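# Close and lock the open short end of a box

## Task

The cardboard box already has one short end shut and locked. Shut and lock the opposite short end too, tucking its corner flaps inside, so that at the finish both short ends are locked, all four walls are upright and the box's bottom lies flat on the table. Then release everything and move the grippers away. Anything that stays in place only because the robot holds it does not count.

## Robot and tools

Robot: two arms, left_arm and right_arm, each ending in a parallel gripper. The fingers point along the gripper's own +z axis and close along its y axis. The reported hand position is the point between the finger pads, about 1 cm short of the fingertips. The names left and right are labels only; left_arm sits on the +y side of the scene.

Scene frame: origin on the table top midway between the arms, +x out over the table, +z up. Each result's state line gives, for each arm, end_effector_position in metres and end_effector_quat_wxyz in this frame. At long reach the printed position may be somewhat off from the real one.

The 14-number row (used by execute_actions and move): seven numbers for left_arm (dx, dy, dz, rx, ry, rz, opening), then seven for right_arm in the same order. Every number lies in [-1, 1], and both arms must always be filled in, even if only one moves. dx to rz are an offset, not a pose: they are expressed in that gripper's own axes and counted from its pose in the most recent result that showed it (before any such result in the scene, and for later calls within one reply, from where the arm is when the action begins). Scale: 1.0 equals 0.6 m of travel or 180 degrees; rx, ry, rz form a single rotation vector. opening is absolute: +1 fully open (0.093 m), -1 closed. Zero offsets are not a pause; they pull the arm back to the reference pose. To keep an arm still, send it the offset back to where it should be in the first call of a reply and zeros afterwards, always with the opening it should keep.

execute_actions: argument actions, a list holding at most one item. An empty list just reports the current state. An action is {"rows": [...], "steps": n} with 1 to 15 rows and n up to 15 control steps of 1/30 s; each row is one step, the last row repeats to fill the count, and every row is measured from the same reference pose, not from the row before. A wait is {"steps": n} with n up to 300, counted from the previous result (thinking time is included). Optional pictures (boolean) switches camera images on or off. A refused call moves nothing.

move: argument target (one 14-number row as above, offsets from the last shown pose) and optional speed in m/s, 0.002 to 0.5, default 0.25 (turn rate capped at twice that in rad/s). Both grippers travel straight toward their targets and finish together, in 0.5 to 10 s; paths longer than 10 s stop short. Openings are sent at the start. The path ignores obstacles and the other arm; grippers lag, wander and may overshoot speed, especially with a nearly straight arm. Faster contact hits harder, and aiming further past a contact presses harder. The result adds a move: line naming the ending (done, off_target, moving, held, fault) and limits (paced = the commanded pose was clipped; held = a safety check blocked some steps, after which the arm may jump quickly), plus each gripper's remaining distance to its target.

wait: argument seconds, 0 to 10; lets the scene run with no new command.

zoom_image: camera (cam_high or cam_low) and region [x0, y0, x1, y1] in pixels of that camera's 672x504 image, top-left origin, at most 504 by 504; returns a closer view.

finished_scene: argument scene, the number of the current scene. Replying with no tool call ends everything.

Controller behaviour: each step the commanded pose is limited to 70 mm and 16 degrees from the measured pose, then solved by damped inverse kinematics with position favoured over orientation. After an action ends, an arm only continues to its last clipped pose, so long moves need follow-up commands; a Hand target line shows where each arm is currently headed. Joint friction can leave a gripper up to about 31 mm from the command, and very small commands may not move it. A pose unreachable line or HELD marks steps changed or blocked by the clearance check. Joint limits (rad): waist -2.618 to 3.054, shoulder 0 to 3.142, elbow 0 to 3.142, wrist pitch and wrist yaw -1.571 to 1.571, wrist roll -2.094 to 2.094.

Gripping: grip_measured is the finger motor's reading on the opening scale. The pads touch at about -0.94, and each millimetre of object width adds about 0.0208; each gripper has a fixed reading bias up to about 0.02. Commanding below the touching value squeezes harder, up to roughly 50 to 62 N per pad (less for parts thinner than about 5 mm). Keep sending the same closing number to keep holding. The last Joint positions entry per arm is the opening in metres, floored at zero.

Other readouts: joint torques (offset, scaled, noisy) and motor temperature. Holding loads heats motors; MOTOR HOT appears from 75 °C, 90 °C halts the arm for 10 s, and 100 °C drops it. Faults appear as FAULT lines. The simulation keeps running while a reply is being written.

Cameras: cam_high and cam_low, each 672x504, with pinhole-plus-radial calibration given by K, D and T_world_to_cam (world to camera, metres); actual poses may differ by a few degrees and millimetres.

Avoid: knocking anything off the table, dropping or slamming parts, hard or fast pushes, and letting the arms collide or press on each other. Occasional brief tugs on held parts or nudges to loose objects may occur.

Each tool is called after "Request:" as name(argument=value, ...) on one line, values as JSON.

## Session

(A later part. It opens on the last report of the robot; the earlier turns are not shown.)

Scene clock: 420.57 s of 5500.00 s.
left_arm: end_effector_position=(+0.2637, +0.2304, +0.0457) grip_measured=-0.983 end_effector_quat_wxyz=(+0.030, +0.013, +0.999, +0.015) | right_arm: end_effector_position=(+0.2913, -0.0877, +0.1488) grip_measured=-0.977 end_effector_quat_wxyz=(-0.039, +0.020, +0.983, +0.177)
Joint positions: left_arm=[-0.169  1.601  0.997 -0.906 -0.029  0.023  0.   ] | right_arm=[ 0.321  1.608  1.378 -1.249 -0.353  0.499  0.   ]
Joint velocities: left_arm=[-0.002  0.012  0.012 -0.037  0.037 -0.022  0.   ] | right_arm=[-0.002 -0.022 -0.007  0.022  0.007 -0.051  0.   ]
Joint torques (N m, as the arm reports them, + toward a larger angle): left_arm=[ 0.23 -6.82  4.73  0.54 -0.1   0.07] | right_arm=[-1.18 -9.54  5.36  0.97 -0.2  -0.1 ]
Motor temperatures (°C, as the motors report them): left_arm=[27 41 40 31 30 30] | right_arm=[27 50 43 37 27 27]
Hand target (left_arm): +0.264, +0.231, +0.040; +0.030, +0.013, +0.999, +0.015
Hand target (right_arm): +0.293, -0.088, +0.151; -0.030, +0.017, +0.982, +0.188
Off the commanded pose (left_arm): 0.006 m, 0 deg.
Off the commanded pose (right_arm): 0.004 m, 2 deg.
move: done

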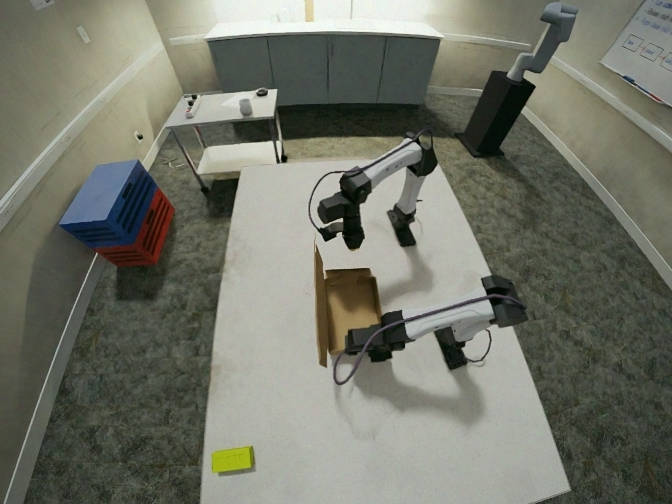

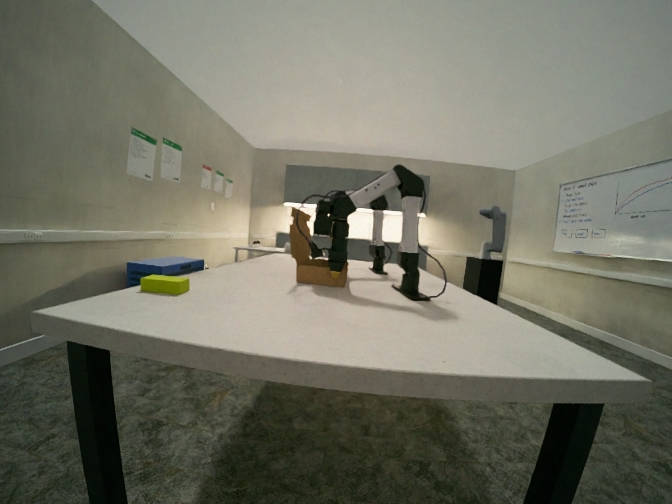

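Request:
move(target=[0,0,0.01,0,0,0,-1,0.005,-0.087,0.127,-0.248,-0.014,-0.025,1], speed=0.15)

Request:
zoom_image(camera="cam_high", region=[280,190,420,320])

Scene clock: 435.37 s of 5500.00 s.
left_arm: end_effector_position=(+0.2637, +0.2304, +0.0457) grip_measured=-0.983 end_effector_quat_wxyz=(+0.030, +0.013, +0.999, +0.015) | right_arm: end_effector_position=(+0.2816, -0.1074, +0.0639) grip_measured=+1.000 end_effector_quat_wxyz=(-0.008, -0.003, +0.848, +0.531)
Joint positions: left_arm=[-0.169  1.601  0.997 -0.906 -0.029  0.023  0.   ] | right_arm=[-0.075  1.676  0.724 -0.565 -1.118  0.073  0.093]
Joint velocities: left_arm=[-0.017 -0.022 -0.017 -0.051  0.037  0.022  0.   ] | right_arm=[-0.002 -0.007  0.007 -0.051 -0.022 -0.022  0.   ]
Joint torques (N m, as the arm reports them, + toward a larger angle): left_arm=[ 0.32 -6.65  4.55  0.58 -0.09  0.  ] | right_arm=[-1.1  -6.03  3.81  0.87 -0.56 -0.16]
Motor temperatures (°C, as the motors report them): left_arm=[27 41 40 31 30 30] | right_arm=[27 48 42 37 27 27]
Hand target (left_arm): +0.264, +0.231, +0.040; +0.030, +0.013, +0.999, +0.015
Hand target (right_arm): +0.280, -0.109, +0.060; -0.007, -0.002, +0.844, +0.537
Off the commanded pose (left_arm): 0.006 m, 0 deg.
Off the commanded pose (right_arm): 0.005 m, 1 deg.
After step 90, 8.63 s passed at rest.
move: done

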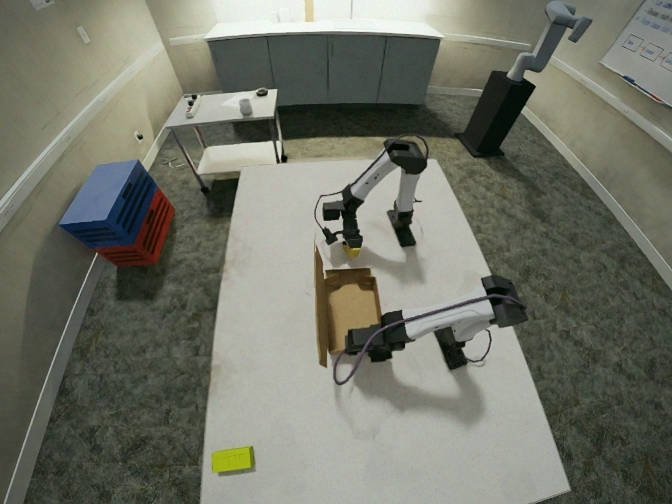

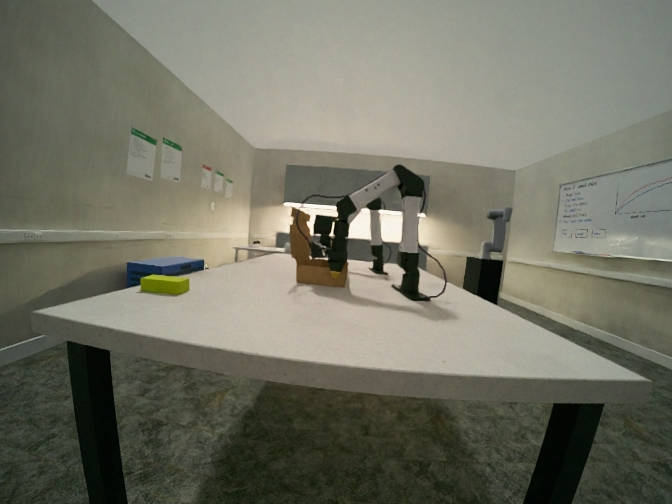

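Region (280, 190, 420, 320) of cam_high's 672x504 image, scaled by 3.600, with more detail than that image has; it fills the top 468 rows of this view, and the rest is white.

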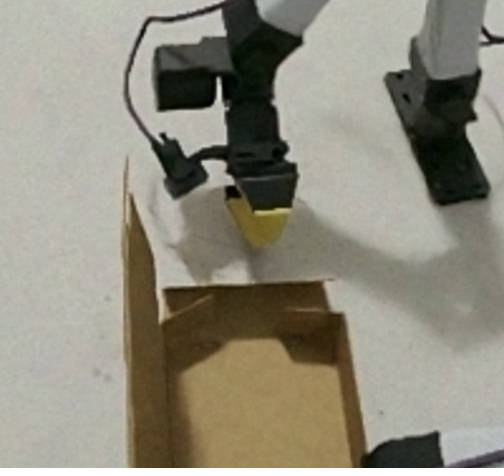

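Request:
move(target=[0,0,0.01,0,0,0,-1,-0.01,0.043,0.118,0,0,0,1], speed=0.06)

Request:
zoom_image(camera="cam_high", region=[280,190,420,320])

Request:
move(target=[0,0,0.01,0,0,0,-1,-0.01,0.06,0.0,0,0,0,1], speed=0.04)

Request:
zoom_image(camera="cam_high", region=[280,190,420,320])

Scene clock: 456.97 s of 5500.00 s.
left_arm: end_effector_position=(+0.2622, +0.2417, +0.0459) grip_measured=-0.983 end_effector_quat_wxyz=(+0.027, -0.002, +0.999, +0.030) | right_arm: end_effector_position=(+0.2955, -0.0513, +0.0605) grip_measured=+1.000 end_effector_quat_wxyz=(-0.013, +0.036, +0.855, +0.517)
Joint positions: left_arm=[-0.147  1.601  0.997 -0.911 -0.059  0.017  0.   ] | right_arm=[ 0.151  1.651  0.657 -0.08  -1.013  0.636  0.093]
Joint velocities: left_arm=[-0.007 -0.002 -0.032  0.007 -0.007  0.022  0.   ] | right_arm=[-0.007  0.007 -0.012 -0.022 -0.007  0.022  0.   ]
Joint torques (N m, as the arm reports them, + toward a larger angle): left_arm=[-1.3  -6.96  4.52  0.61  0.23  0.14] | right_arm=[ 5.21 -5.45  3.65  2.44 -0.51 -0.1 ]
Motor temperatures (°C, as the motors report them): left_arm=[27 41 40 31 30 30] | right_arm=[27 44 42 37 28 27]
Hand target (left_arm): +0.264, +0.231, +0.040; +0.030, +0.013, +0.999, +0.015
Hand target (right_arm): +0.285, -0.035, +0.058; -0.012, -0.004, +0.848, +0.530
Off the commanded pose (left_arm): 0.013 m, 2 deg.
Off the commanded pose (right_arm): 0.021 m, 5 deg.
After step 90, 16.90 s passed at rest.
move: off_target (left_arm, right_arm)

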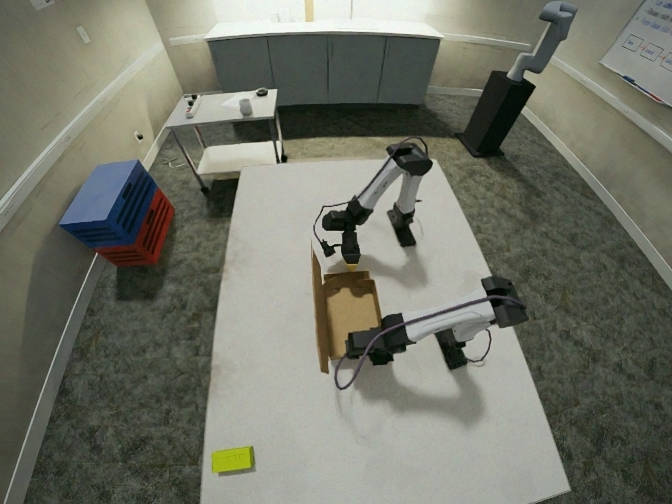

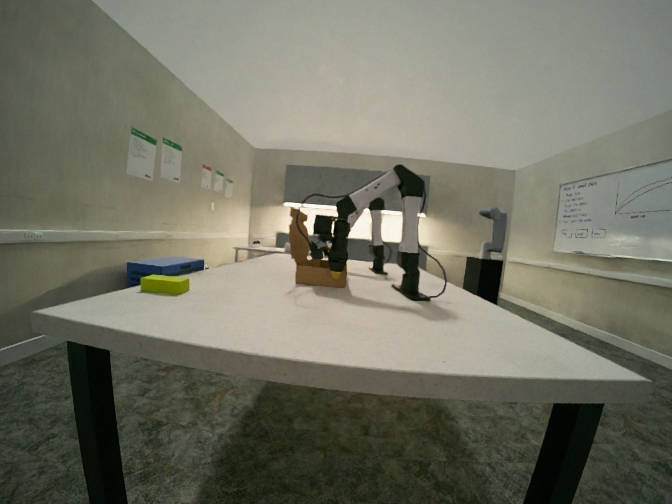

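Region (280, 190, 420, 320) of cam_high's 672x504 image, scaled by 3.600, with more detail than that image has; it fills the top 468 rows of this view, and the rest is white.

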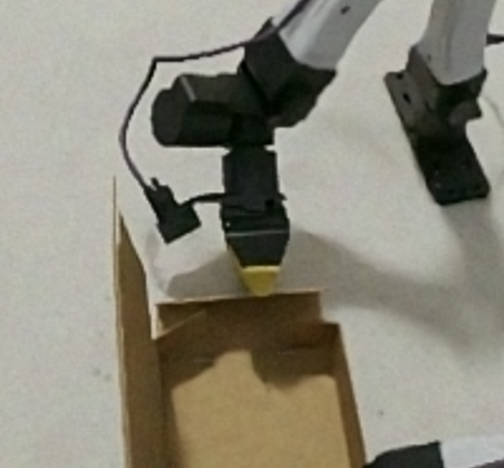

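Scene clock: 458.13 s of 5500.00 s.
left_arm: end_effector_position=(+0.2618, +0.2418, +0.0458) grip_measured=-0.983 end_effector_quat_wxyz=(+0.026, -0.004, +0.999, +0.026) | right_arm: end_effector_position=(+0.2990, -0.0472, +0.0734) grip_measured=+1.000 end_effector_quat_wxyz=(-0.026, +0.064, +0.864, +0.498)
Joint positions: left_arm=[-0.142  1.601  0.997 -0.913 -0.051  0.017  0.   ] | right_arm=[ 0.175  1.611  0.714 -0.18  -0.965  0.704  0.093]
Joint velocities: left_arm=[-0.002  0.007  0.002  0.066 -0.037  0.007  0.   ] | right_arm=[ 0.017 -0.032  0.012 -0.037 -0.007 -0.037  0.   ]
Joint torques (N m, as the arm reports them, + toward a larger angle): left_arm=[-0.08 -6.89  4.4   0.57 -0.22  0.07] | right_arm=[ 2.11 -8.94  8.24  1.64 -0.53  0.01]
Motor temperatures (°C, as the motors report them): left_arm=[27 41 40 31 30 30] | right_arm=[27 44 42 37 28 27]
Hand target (left_arm): +0.262, +0.242, +0.040; +0.027, -0.002, +0.999, +0.030
Hand target (right_arm): +0.303, -0.035, +0.092; -0.013, +0.036, +0.855, +0.517
Off the commanded pose (left_arm): 0.006 m, 1 deg.
Off the commanded pose (right_arm): 0.023 m, 4 deg.
move: off_target (right_arm)

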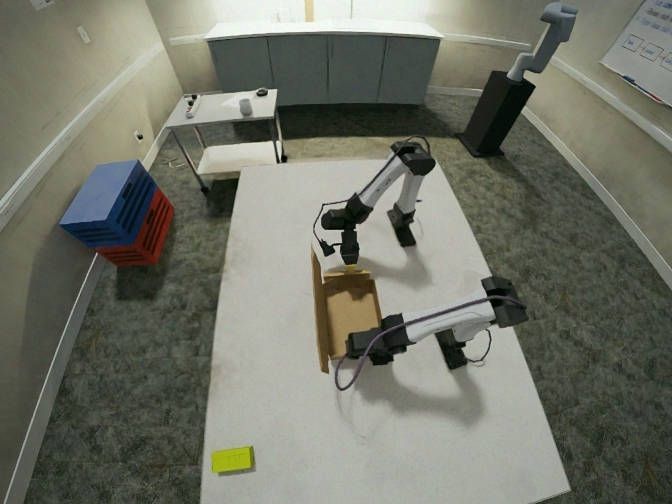

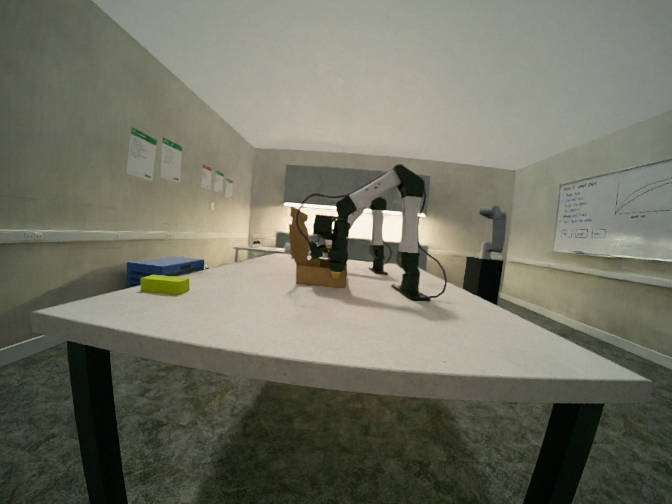

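Region (280, 190, 420, 320) of cam_high's 672x504 image, scaled by 3.600, with more detail than that image has; it fills the top 468 rows of this view, and the rest is white.

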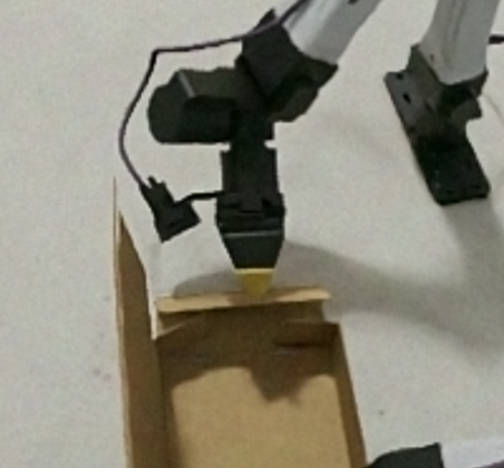

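Request:
move(target=[0,0,0.01,0,0,0,-1,0.01,0.07,0.0,0,0,-0.03,1], speed=0.04)

Request:
zoom_image(camera="cam_high", region=[280,190,420,320])

Scene clock: 469.90 s of 5500.00 s.
left_arm: end_effector_position=(+0.2616, +0.2404, +0.0457) grip_measured=-0.983 end_effector_quat_wxyz=(+0.026, -0.005, +0.999, +0.021) | right_arm: end_effector_position=(+0.2957, -0.0310, +0.0980) grip_measured=+1.000 end_effector_quat_wxyz=(-0.012, +0.032, +0.868, +0.496)
Joint positions: left_arm=[-0.14   1.601  0.997 -0.914 -0.04   0.017  0.   ] | right_arm=[ 0.237  1.549  0.764 -0.235 -0.932  0.713  0.093]
Joint velocities: left_arm=[-0.002  0.002  0.007 -0.051 -0.037 -0.037  0.   ] | right_arm=[-0.007 -0.002  0.012 -0.095  0.022  0.066  0.   ]
Joint torques (N m, as the arm reports them, + toward a larger angle): left_arm=[ 0.27 -6.83  4.63  0.51 -0.25  0.02] | right_arm=[ 0.94 -8.91  8.24  1.43 -0.28  0.03]
Motor temperatures (°C, as the motors report them): left_arm=[27 41 40 31 30 30] | right_arm=[27 44 43 38 28 27]
Hand target (left_arm): +0.262, +0.242, +0.040; +0.026, -0.005, +0.999, +0.026
Hand target (right_arm): +0.298, -0.026, +0.110; -0.002, +0.023, +0.866, +0.499
Off the commanded pose (left_arm): 0.006 m, 1 deg.
Off the commanded pose (right_arm): 0.014 m, 2 deg.
After step 90, 7.30 s passed at rest.
move: off_target (right_arm)

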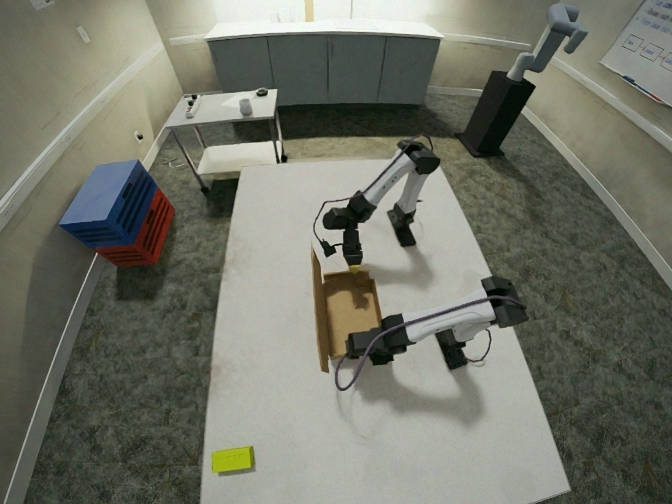

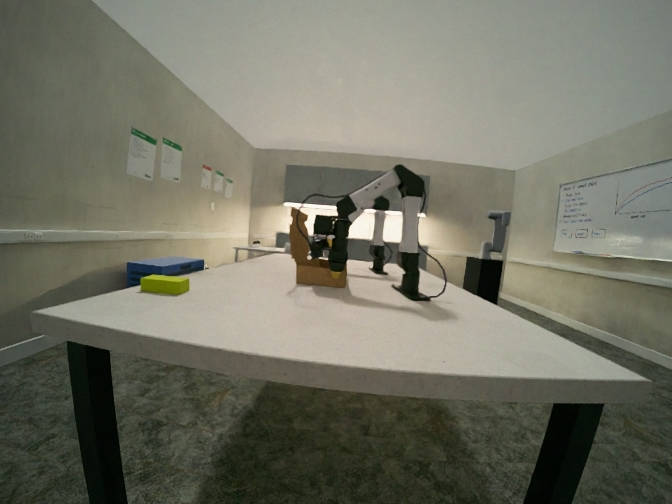

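Region (280, 190, 420, 320) of cam_high's 672x504 image, scaled by 3.600, with more detail than that image has; it fills the top 468 rows of this view, and the rest is white.

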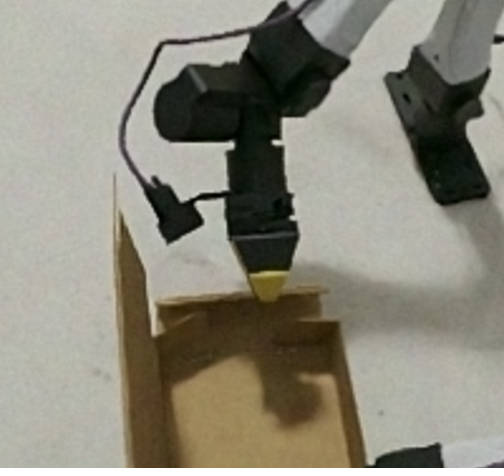

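Request:
move(target=[0,0,0.01,0,0,0,-1,0,-0.037,-0.065,0,0,0,1], speed=0.1)

Request:
move(target=[0,0,0.01,0,0,0,-1,0,-0.072,0.042,0,0,0,1], speed=0.08)

Request:
move(target=[0,0,0.01,0,0,0,-1,0,0.03,0.07,0,0,0,1], speed=0.04)

Request:
zoom_image(camera="cam_high", region=[280,190,420,320])

Scene clock: 482.57 s of 5500.00 s.
left_arm: end_effector_position=(+0.2616, +0.2402, +0.0457) grip_measured=-0.983 end_effector_quat_wxyz=(+0.026, -0.005, +0.999, +0.020) | right_arm: end_effector_position=(+0.2895, -0.0742, +0.0883) grip_measured=+1.000 end_effector_quat_wxyz=(-0.023, +0.039, +0.872, +0.488)
Joint positions: left_arm=[-0.14   1.601  0.997 -0.914 -0.038  0.017  0.   ] | right_arm=[ 0.087  1.549  0.764 -0.465 -0.987  0.471  0.093]
Joint velocities: left_arm=[ 0.002 -0.032  0.002 -0.037  0.037 -0.007  0.   ] | right_arm=[ 0.002 -0.002 -0.012 -0.051 -0.022 -0.081  0.   ]
Joint torques (N m, as the arm reports them, + toward a larger angle): left_arm=[ 0.14 -6.77  4.48  0.61 -0.13  0.06] | right_arm=[-1.31 -8.16  7.45  1.01 -0.49 -0.14]
Motor temperatures (°C, as the motors report them): left_arm=[27 41 40 31 30 30] | right_arm=[27 44 44 38 28 27]
Hand target (left_arm): +0.262, +0.241, +0.040; +0.026, -0.005, +0.999, +0.021
Hand target (right_arm): +0.294, -0.075, +0.098; -0.012, +0.032, +0.868, +0.495
Off the commanded pose (left_arm): 0.006 m, 0 deg.
Off the commanded pose (right_arm): 0.011 m, 2 deg.
After step 90, 8.60 s passed at rest.
move: off_target (right_arm)

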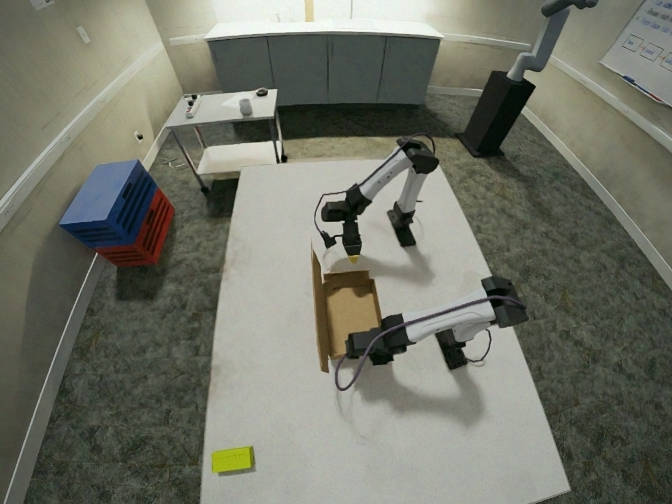

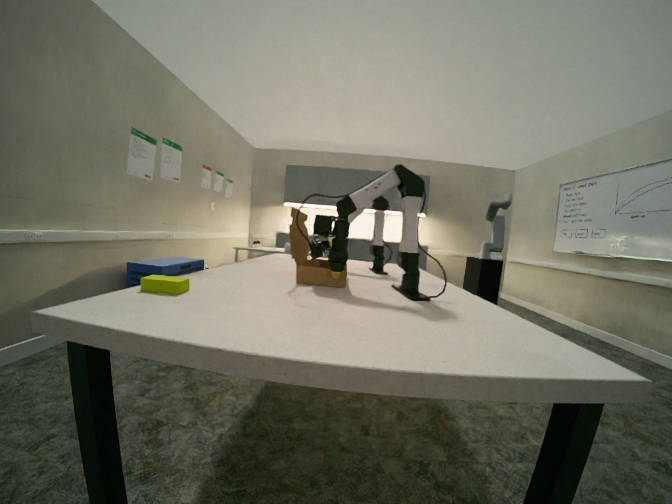

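Scene clock: 483.60 s of 5500.00 s.
left_arm: end_effector_position=(+0.2616, +0.2402, +0.0457) grip_measured=-0.983 end_effector_quat_wxyz=(+0.026, -0.005, +0.999, +0.020) | right_arm: end_effector_position=(+0.2853, -0.0725, +0.0585) grip_measured=+1.000 end_effector_quat_wxyz=(-0.030, +0.037, +0.865, +0.500)
Joint positions: left_arm=[-0.14   1.601  0.997 -0.914 -0.038  0.017  0.   ] | right_arm=[ 0.086  1.633  0.683 -0.303 -1.019  0.471  0.093]
Joint velocities: left_arm=[ 0.002 -0.022 -0.012  0.051 -0.007  0.037  0.   ] | right_arm=[ 0.002 -0.007 -0.007 -0.051 -0.022 -0.007  0.   ]
Joint torques (N m, as the arm reports them, + toward a larger angle): left_arm=[ 0.09 -6.56  4.49  0.55 -0.11  0.02] | right_arm=[-0.38 -3.84  3.26  1.74 -0.08 -0.13]
Motor temperatures (°C, as the motors report them): left_arm=[27 41 40 31 30 30] | right_arm=[27 44 44 38 28 27]
Hand target (left_arm): +0.262, +0.240, +0.040; +0.026, -0.005, +0.999, +0.020
Hand target (right_arm): +0.285, -0.076, +0.040; -0.025, +0.038, +0.872, +0.487
Off the commanded pose (left_arm): 0.006 m, 0 deg.
Off the commanded pose (right_arm): 0.020 m, 2 deg.
move: off_target (right_arm)

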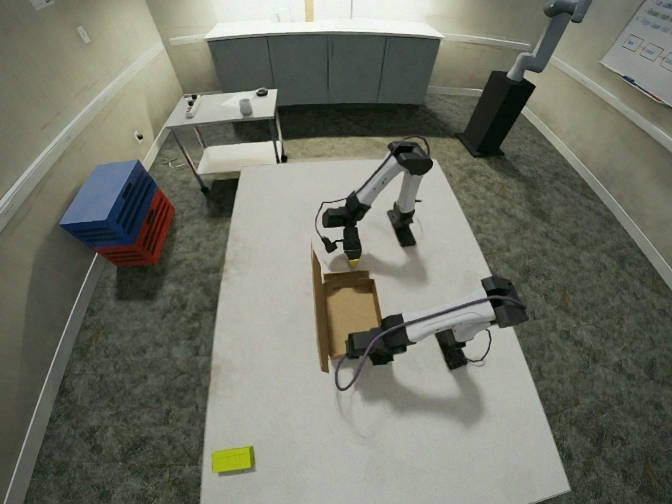

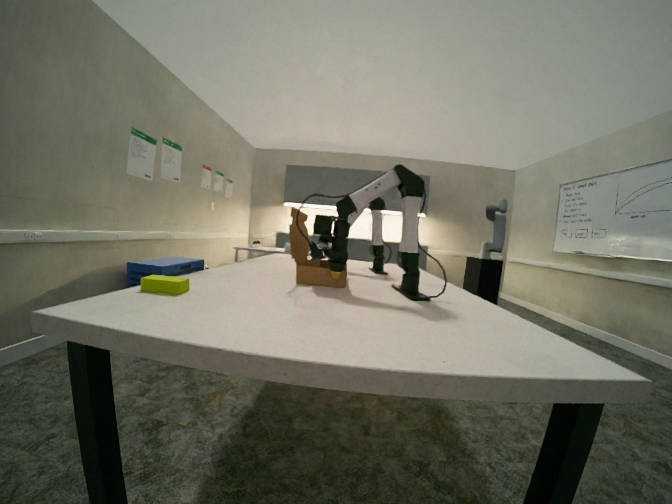

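Scene clock: 485.03 s of 5500.00 s.
left_arm: end_effector_position=(+0.2613, +0.2462, +0.0458) grip_measured=-0.983 end_effector_quat_wxyz=(+0.026, -0.012, +0.999, +0.026) | right_arm: end_effector_position=(+0.2931, -0.0441, +0.0579) grip_measured=+1.000 end_effector_quat_wxyz=(-0.030, +0.068, +0.871, +0.486)
Joint positions: left_arm=[-0.126  1.601  0.997 -0.914 -0.051  0.017  0.   ] | right_arm=[ 0.201  1.633  0.679 -0.124 -0.931  0.729  0.093]
Joint velocities: left_arm=[-0.007  0.002  0.022  0.007 -0.022  0.022  0.   ] | right_arm=[ 0.007 -0.007  0.002  0.022 -0.037 -0.007  0.   ]
Joint torques (N m, as the arm reports them, + toward a larger angle): left_arm=[-0.7  -6.64  4.32  0.51  0.02  0.06] | right_arm=[ 4.38 -4.99  4.31  2.37 -0.55 -0.06]
Motor temperatures (°C, as the motors report them): left_arm=[27 41 40 31 30 30] | right_arm=[27 44 44 38 28 27]
Hand target (left_arm): +0.262, +0.240, +0.040; +0.026, -0.005, +0.999, +0.020
Hand target (right_arm): +0.285, -0.029, +0.054; -0.032, +0.036, +0.865, +0.499
Off the commanded pose (left_arm): 0.008 m, 1 deg.
Off the commanded pose (right_arm): 0.019 m, 4 deg.
move: off_target (right_arm)

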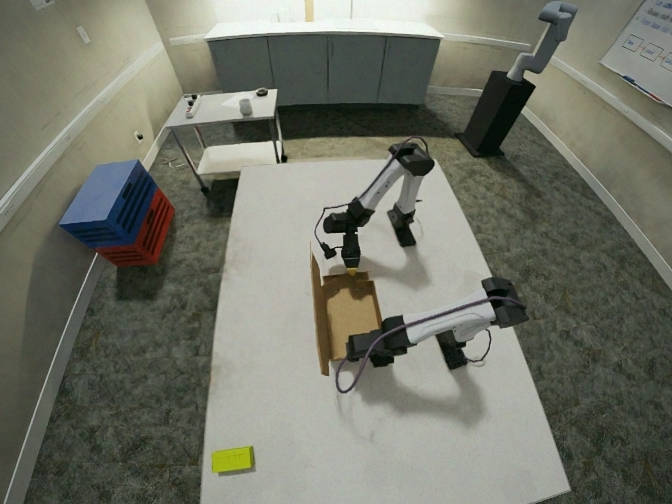

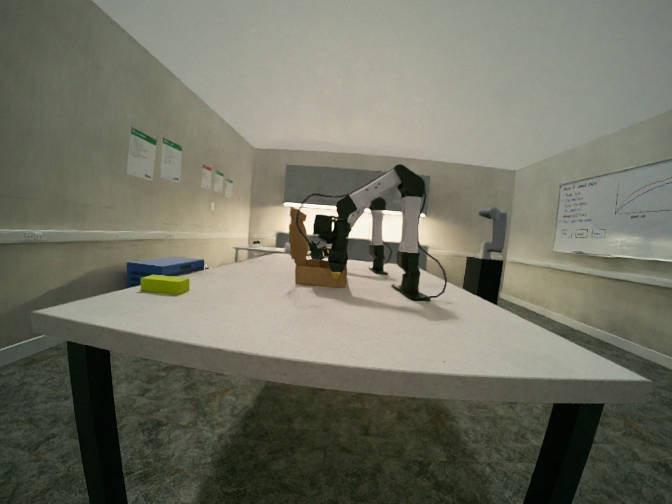

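Region (280, 190, 420, 320) of cam_high's 672x504 image, scaled by 3.600, with more detail than that image has; it fills the top 468 rows of this view, and the rest is white.

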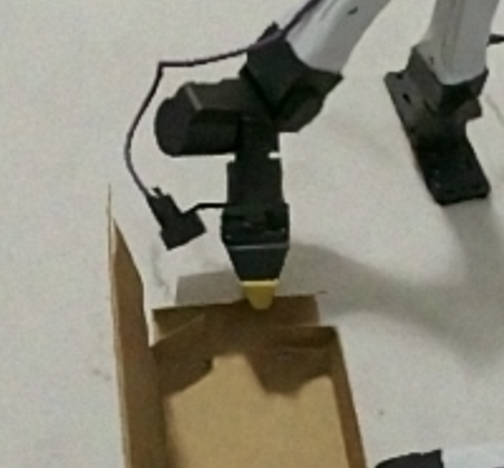

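Request:
move(target=[0,-0.005,0.02,0,0,0,-1,0,0.06,0.008,0,0,-0.02,1], speed=0.03)

Request:
move(target=[0,-0.005,0.02,0,0,0,-1,0,0.055,0.025,0,0,-0.02,1], speed=0.03)

Request:
zoom_image(camera="cam_high", region=[280,190,420,320])

Scene clock: 497.83 s of 5500.00 s.
left_arm: end_effector_position=(+0.2613, +0.2466, +0.0457) grip_measured=-0.983 end_effector_quat_wxyz=(+0.026, -0.013, +0.999, +0.025) | right_arm: end_effector_position=(+0.2940, -0.0403, +0.0610) grip_measured=+1.000 end_effector_quat_wxyz=(-0.026, +0.076, +0.888, +0.453)
Joint positions: left_arm=[-0.123  1.601  0.997 -0.914 -0.049  0.019  0.   ] | right_arm=[ 0.24   1.606  0.722 -0.207 -0.845  0.75   0.093]
Joint velocities: left_arm=[-0.007  0.002  0.002 -0.022  0.037  0.037  0.   ] | right_arm=[ 0.012  0.007 -0.007 -0.037 -0.022 -0.037  0.   ]
Joint torques (N m, as the arm reports them, + toward a larger angle): left_arm=[-0.75 -5.7   3.41  0.75 -0.16 -0.08] | right_arm=[ 2.61 -9.15  8.38  1.83 -0.73  0.06]
Motor temperatures (°C, as the motors report them): left_arm=[27 41 40 31 30 30] | right_arm=[28 42 43 41 28 27]
Hand target (left_arm): +0.262, +0.244, +0.034; +0.025, -0.012, +0.999, +0.026
Hand target (right_arm): +0.297, -0.023, +0.086; -0.016, +0.040, +0.873, +0.486
Off the commanded pose (left_arm): 0.012 m, 0 deg.
Off the commanded pose (right_arm): 0.031 m, 6 deg.
After step 90, 8.37 s passed at rest.
move: off_target (left_arm, right_arm)

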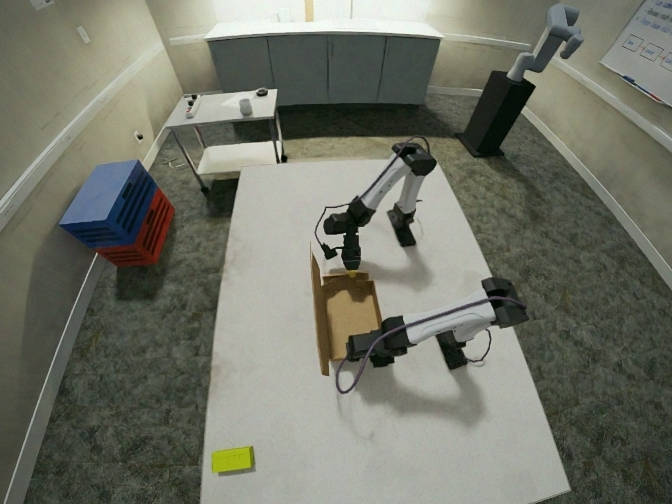

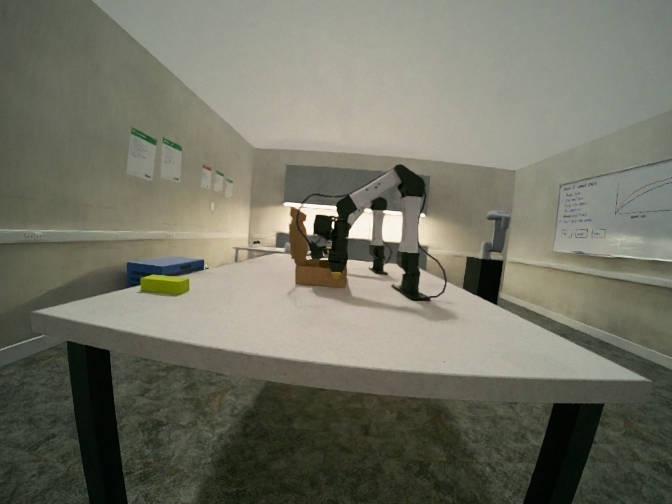

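Scene clock: 499.27 s of 5500.00 s.
left_arm: end_effector_position=(+0.2613, +0.2460, +0.0457) grip_measured=-0.983 end_effector_quat_wxyz=(+0.026, -0.013, +0.999, +0.024) | right_arm: end_effector_position=(+0.2950, -0.0366, +0.0548) grip_measured=+1.000 end_effector_quat_wxyz=(-0.020, +0.088, +0.909, +0.406)
Joint positions: left_arm=[-0.123  1.601  0.997 -0.914 -0.046  0.018  0.   ] | right_arm=[ 0.293  1.606  0.761 -0.266 -0.727  0.785  0.093]
Joint velocities: left_arm=[-0.012 -0.017  0.012 -0.022 -0.081 -0.007  0.   ] | right_arm=[ 0.002  0.012  0.022 -0.051 -0.051 -0.022  0.   ]
Joint torques (N m, as the arm reports them, + toward a larger angle): left_arm=[-0.51 -5.8   3.15  0.69 -0.13 -0.01] | right_arm=[ 3.5  -8.    8.6   2.08 -0.9   0.07]
Motor temperatures (°C, as the motors report them): left_arm=[27 41 40 31 30 30] | right_arm=[28 42 43 41 28 27]
Hand target (left_arm): +0.261, +0.244, +0.034; +0.025, -0.013, +0.999, +0.025
Hand target (right_arm): +0.297, -0.012, +0.079; -0.014, +0.046, +0.891, +0.452
Off the commanded pose (left_arm): 0.012 m, 0 deg.
Off the commanded pose (right_arm): 0.037 m, 8 deg.
move: off_target (left_arm, right_arm)

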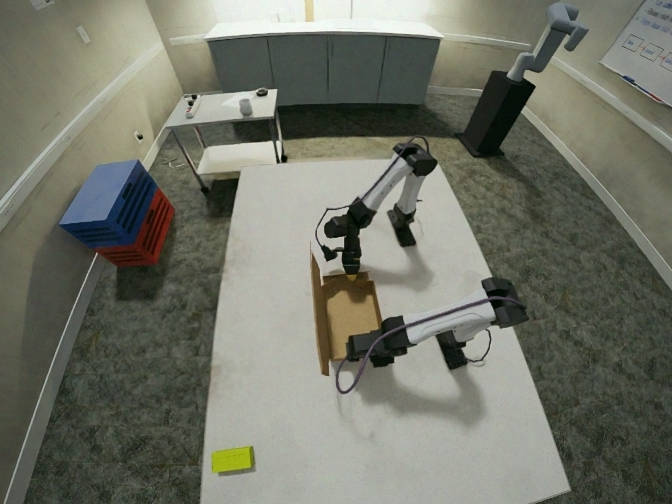

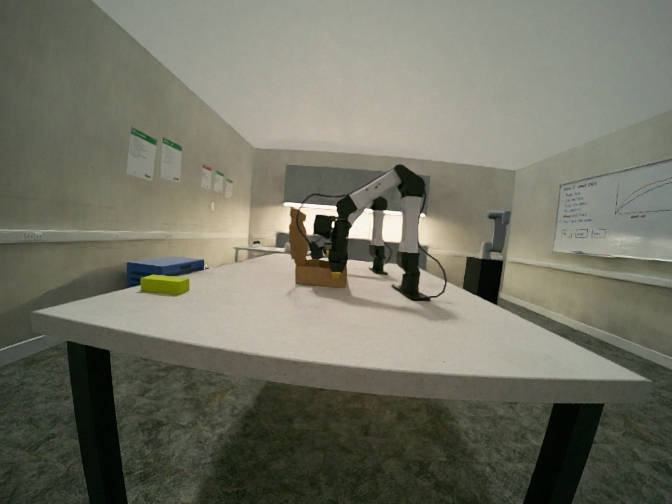

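Region (280, 190, 420, 320) of cam_high's 672x504 image, scaled by 3.600, with more detail than that image has; it fills the top 468 rows of this view, and the rest is white.

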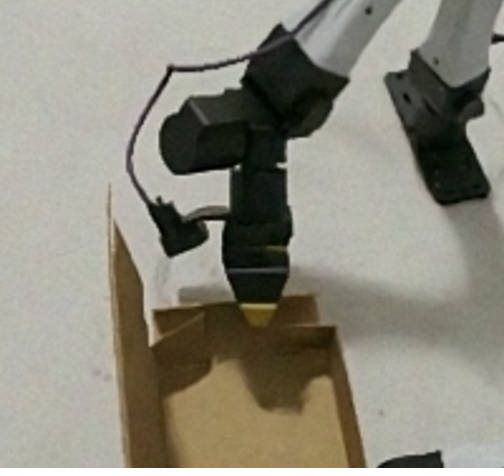

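Request:
move(target=[0,0,0.012,0,0,0,-1,0,0.06,-0.11,0,0,0,1], speed=0.1)

Request:
move(target=[0,0,0.012,0,0,0,-1,0,0.06,0.05,0.343,-0.02,-0.057,0], speed=0.2)

Request:
zoom_image(camera="cam_high", region=[280,190,420,320])

Scene clock: 519.00 s of 5500.00 s.
left_arm: end_effector_position=(+0.2612, +0.2455, +0.0457) grip_measured=-0.983 end_effector_quat_wxyz=(+0.026, -0.013, +0.999, +0.021) | right_arm: end_effector_position=(+0.2937, -0.0609, +0.1129) grip_measured=+1.000 end_effector_quat_wxyz=(-0.031, +0.094, +0.913, +0.396)
Joint positions: left_arm=[-0.122  1.601  0.997 -0.914 -0.041  0.019  0.   ] | right_arm=[ 0.214  1.487  0.928 -0.654 -0.752  0.682  0.093]
Joint velocities: left_arm=[-0.007 -0.007  0.007 -0.007 -0.037 -0.022  0.   ] | right_arm=[-0.007 -0.007 -0.007  0.081  0.022 -0.066  0.   ]
Joint torques (N m, as the arm reports them, + toward a larger angle): left_arm=[ 0.29 -6.62  4.41  0.57 -0.17  0.05] | right_arm=[-1.35 -8.25  8.49  1.11 -0.39 -0.14]
Motor temperatures (°C, as the motors report them): left_arm=[27 41 39 32 30 30] | right_arm=[28 43 45 41 29 27]
Hand target (left_arm): +0.262, +0.246, +0.039; +0.026, -0.013, +0.999, +0.024
Hand target (right_arm): +0.299, -0.062, +0.125; -0.019, +0.088, +0.910, +0.406
Off the commanded pose (left_arm): 0.007 m, 0 deg.
Off the commanded pose (right_arm): 0.014 m, 2 deg.
After step 90, 15.37 s passed at rest.
move: off_target (right_arm)

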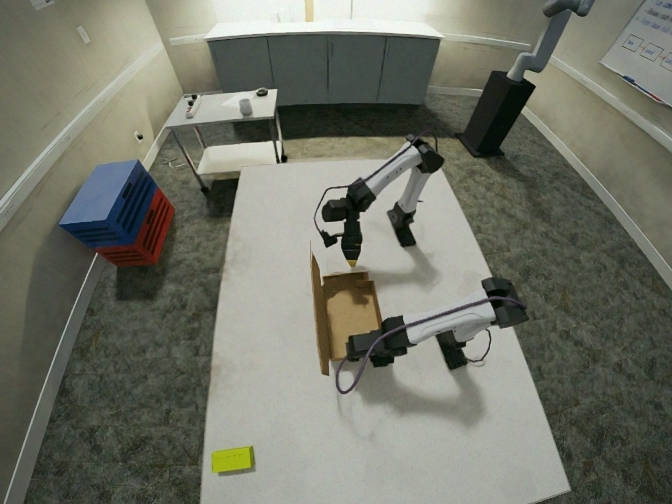

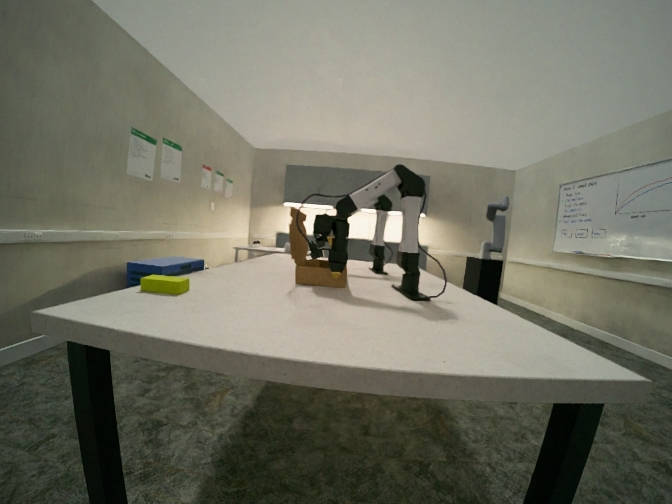

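Scene clock: 522.27 s of 5500.00 s.
left_arm: end_effector_position=(+0.2613, +0.2453, +0.0457) grip_measured=-0.983 end_effector_quat_wxyz=(+0.026, -0.013, +0.999, +0.021) | right_arm: end_effector_position=(+0.3017, -0.0177, +0.1161) grip_measured=+0.002 end_effector_quat_wxyz=(-0.004, -0.000, +0.993, -0.114)
Joint positions: left_arm=[-0.122  1.601  0.997 -0.914 -0.04   0.019  0.   ] | right_arm=[ 0.718  2.092  1.893 -1.549  0.146  0.852  0.045]
Joint velocities: left_arm=[-0.007 -0.012  0.007 -0.007  0.007 -0.007  0.   ] | right_arm=[ 0.002 -0.012 -0.012 -0.051  0.007  0.022  0.   ]
Joint torques (N m, as the arm reports them, + toward a larger angle): left_arm=[ 0.18 -6.66  4.24  0.61 -0.11  0.03] | right_arm=[  0.63 -11.91   7.84  -0.1    0.24   0.09]
Motor temperatures (°C, as the motors report them): left_arm=[27 41 39 32 30 30] | right_arm=[28 43 45 41 28 27]
Hand target (left_arm): +0.261, +0.246, +0.039; +0.026, -0.013, +0.999, +0.021
Hand target (right_arm): +0.302, -0.016, +0.120; +0.002, +0.000, +0.993, -0.118
Off the commanded pose (left_arm): 0.007 m, 0 deg.
Off the commanded pose (right_arm): 0.003 m, 2 deg.
joint sent to its limit (right arm) — the command would take joint 4 (wrist pitch) past its lower limit, so that joint was sent only as far as its limit.
move: done

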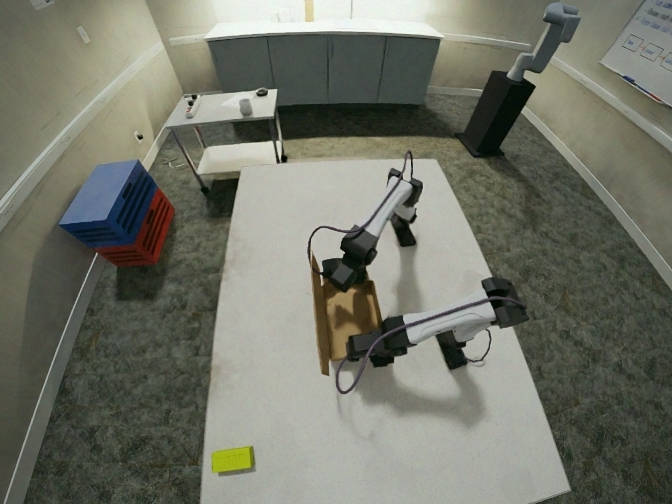

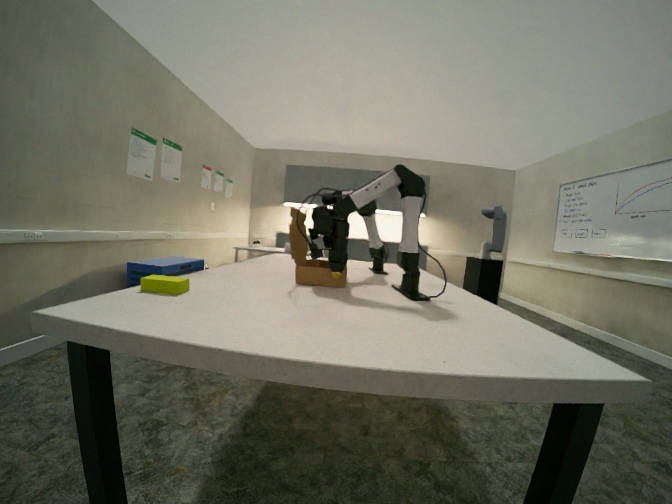

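Region (280, 190, 420, 320) of cam_high's 672x504 image, scaled by 3.600, with more detail than that image has; it fills the top 468 rows of this view, and the rest is white.

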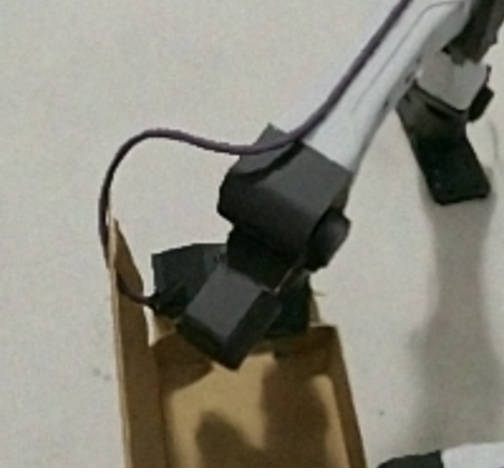

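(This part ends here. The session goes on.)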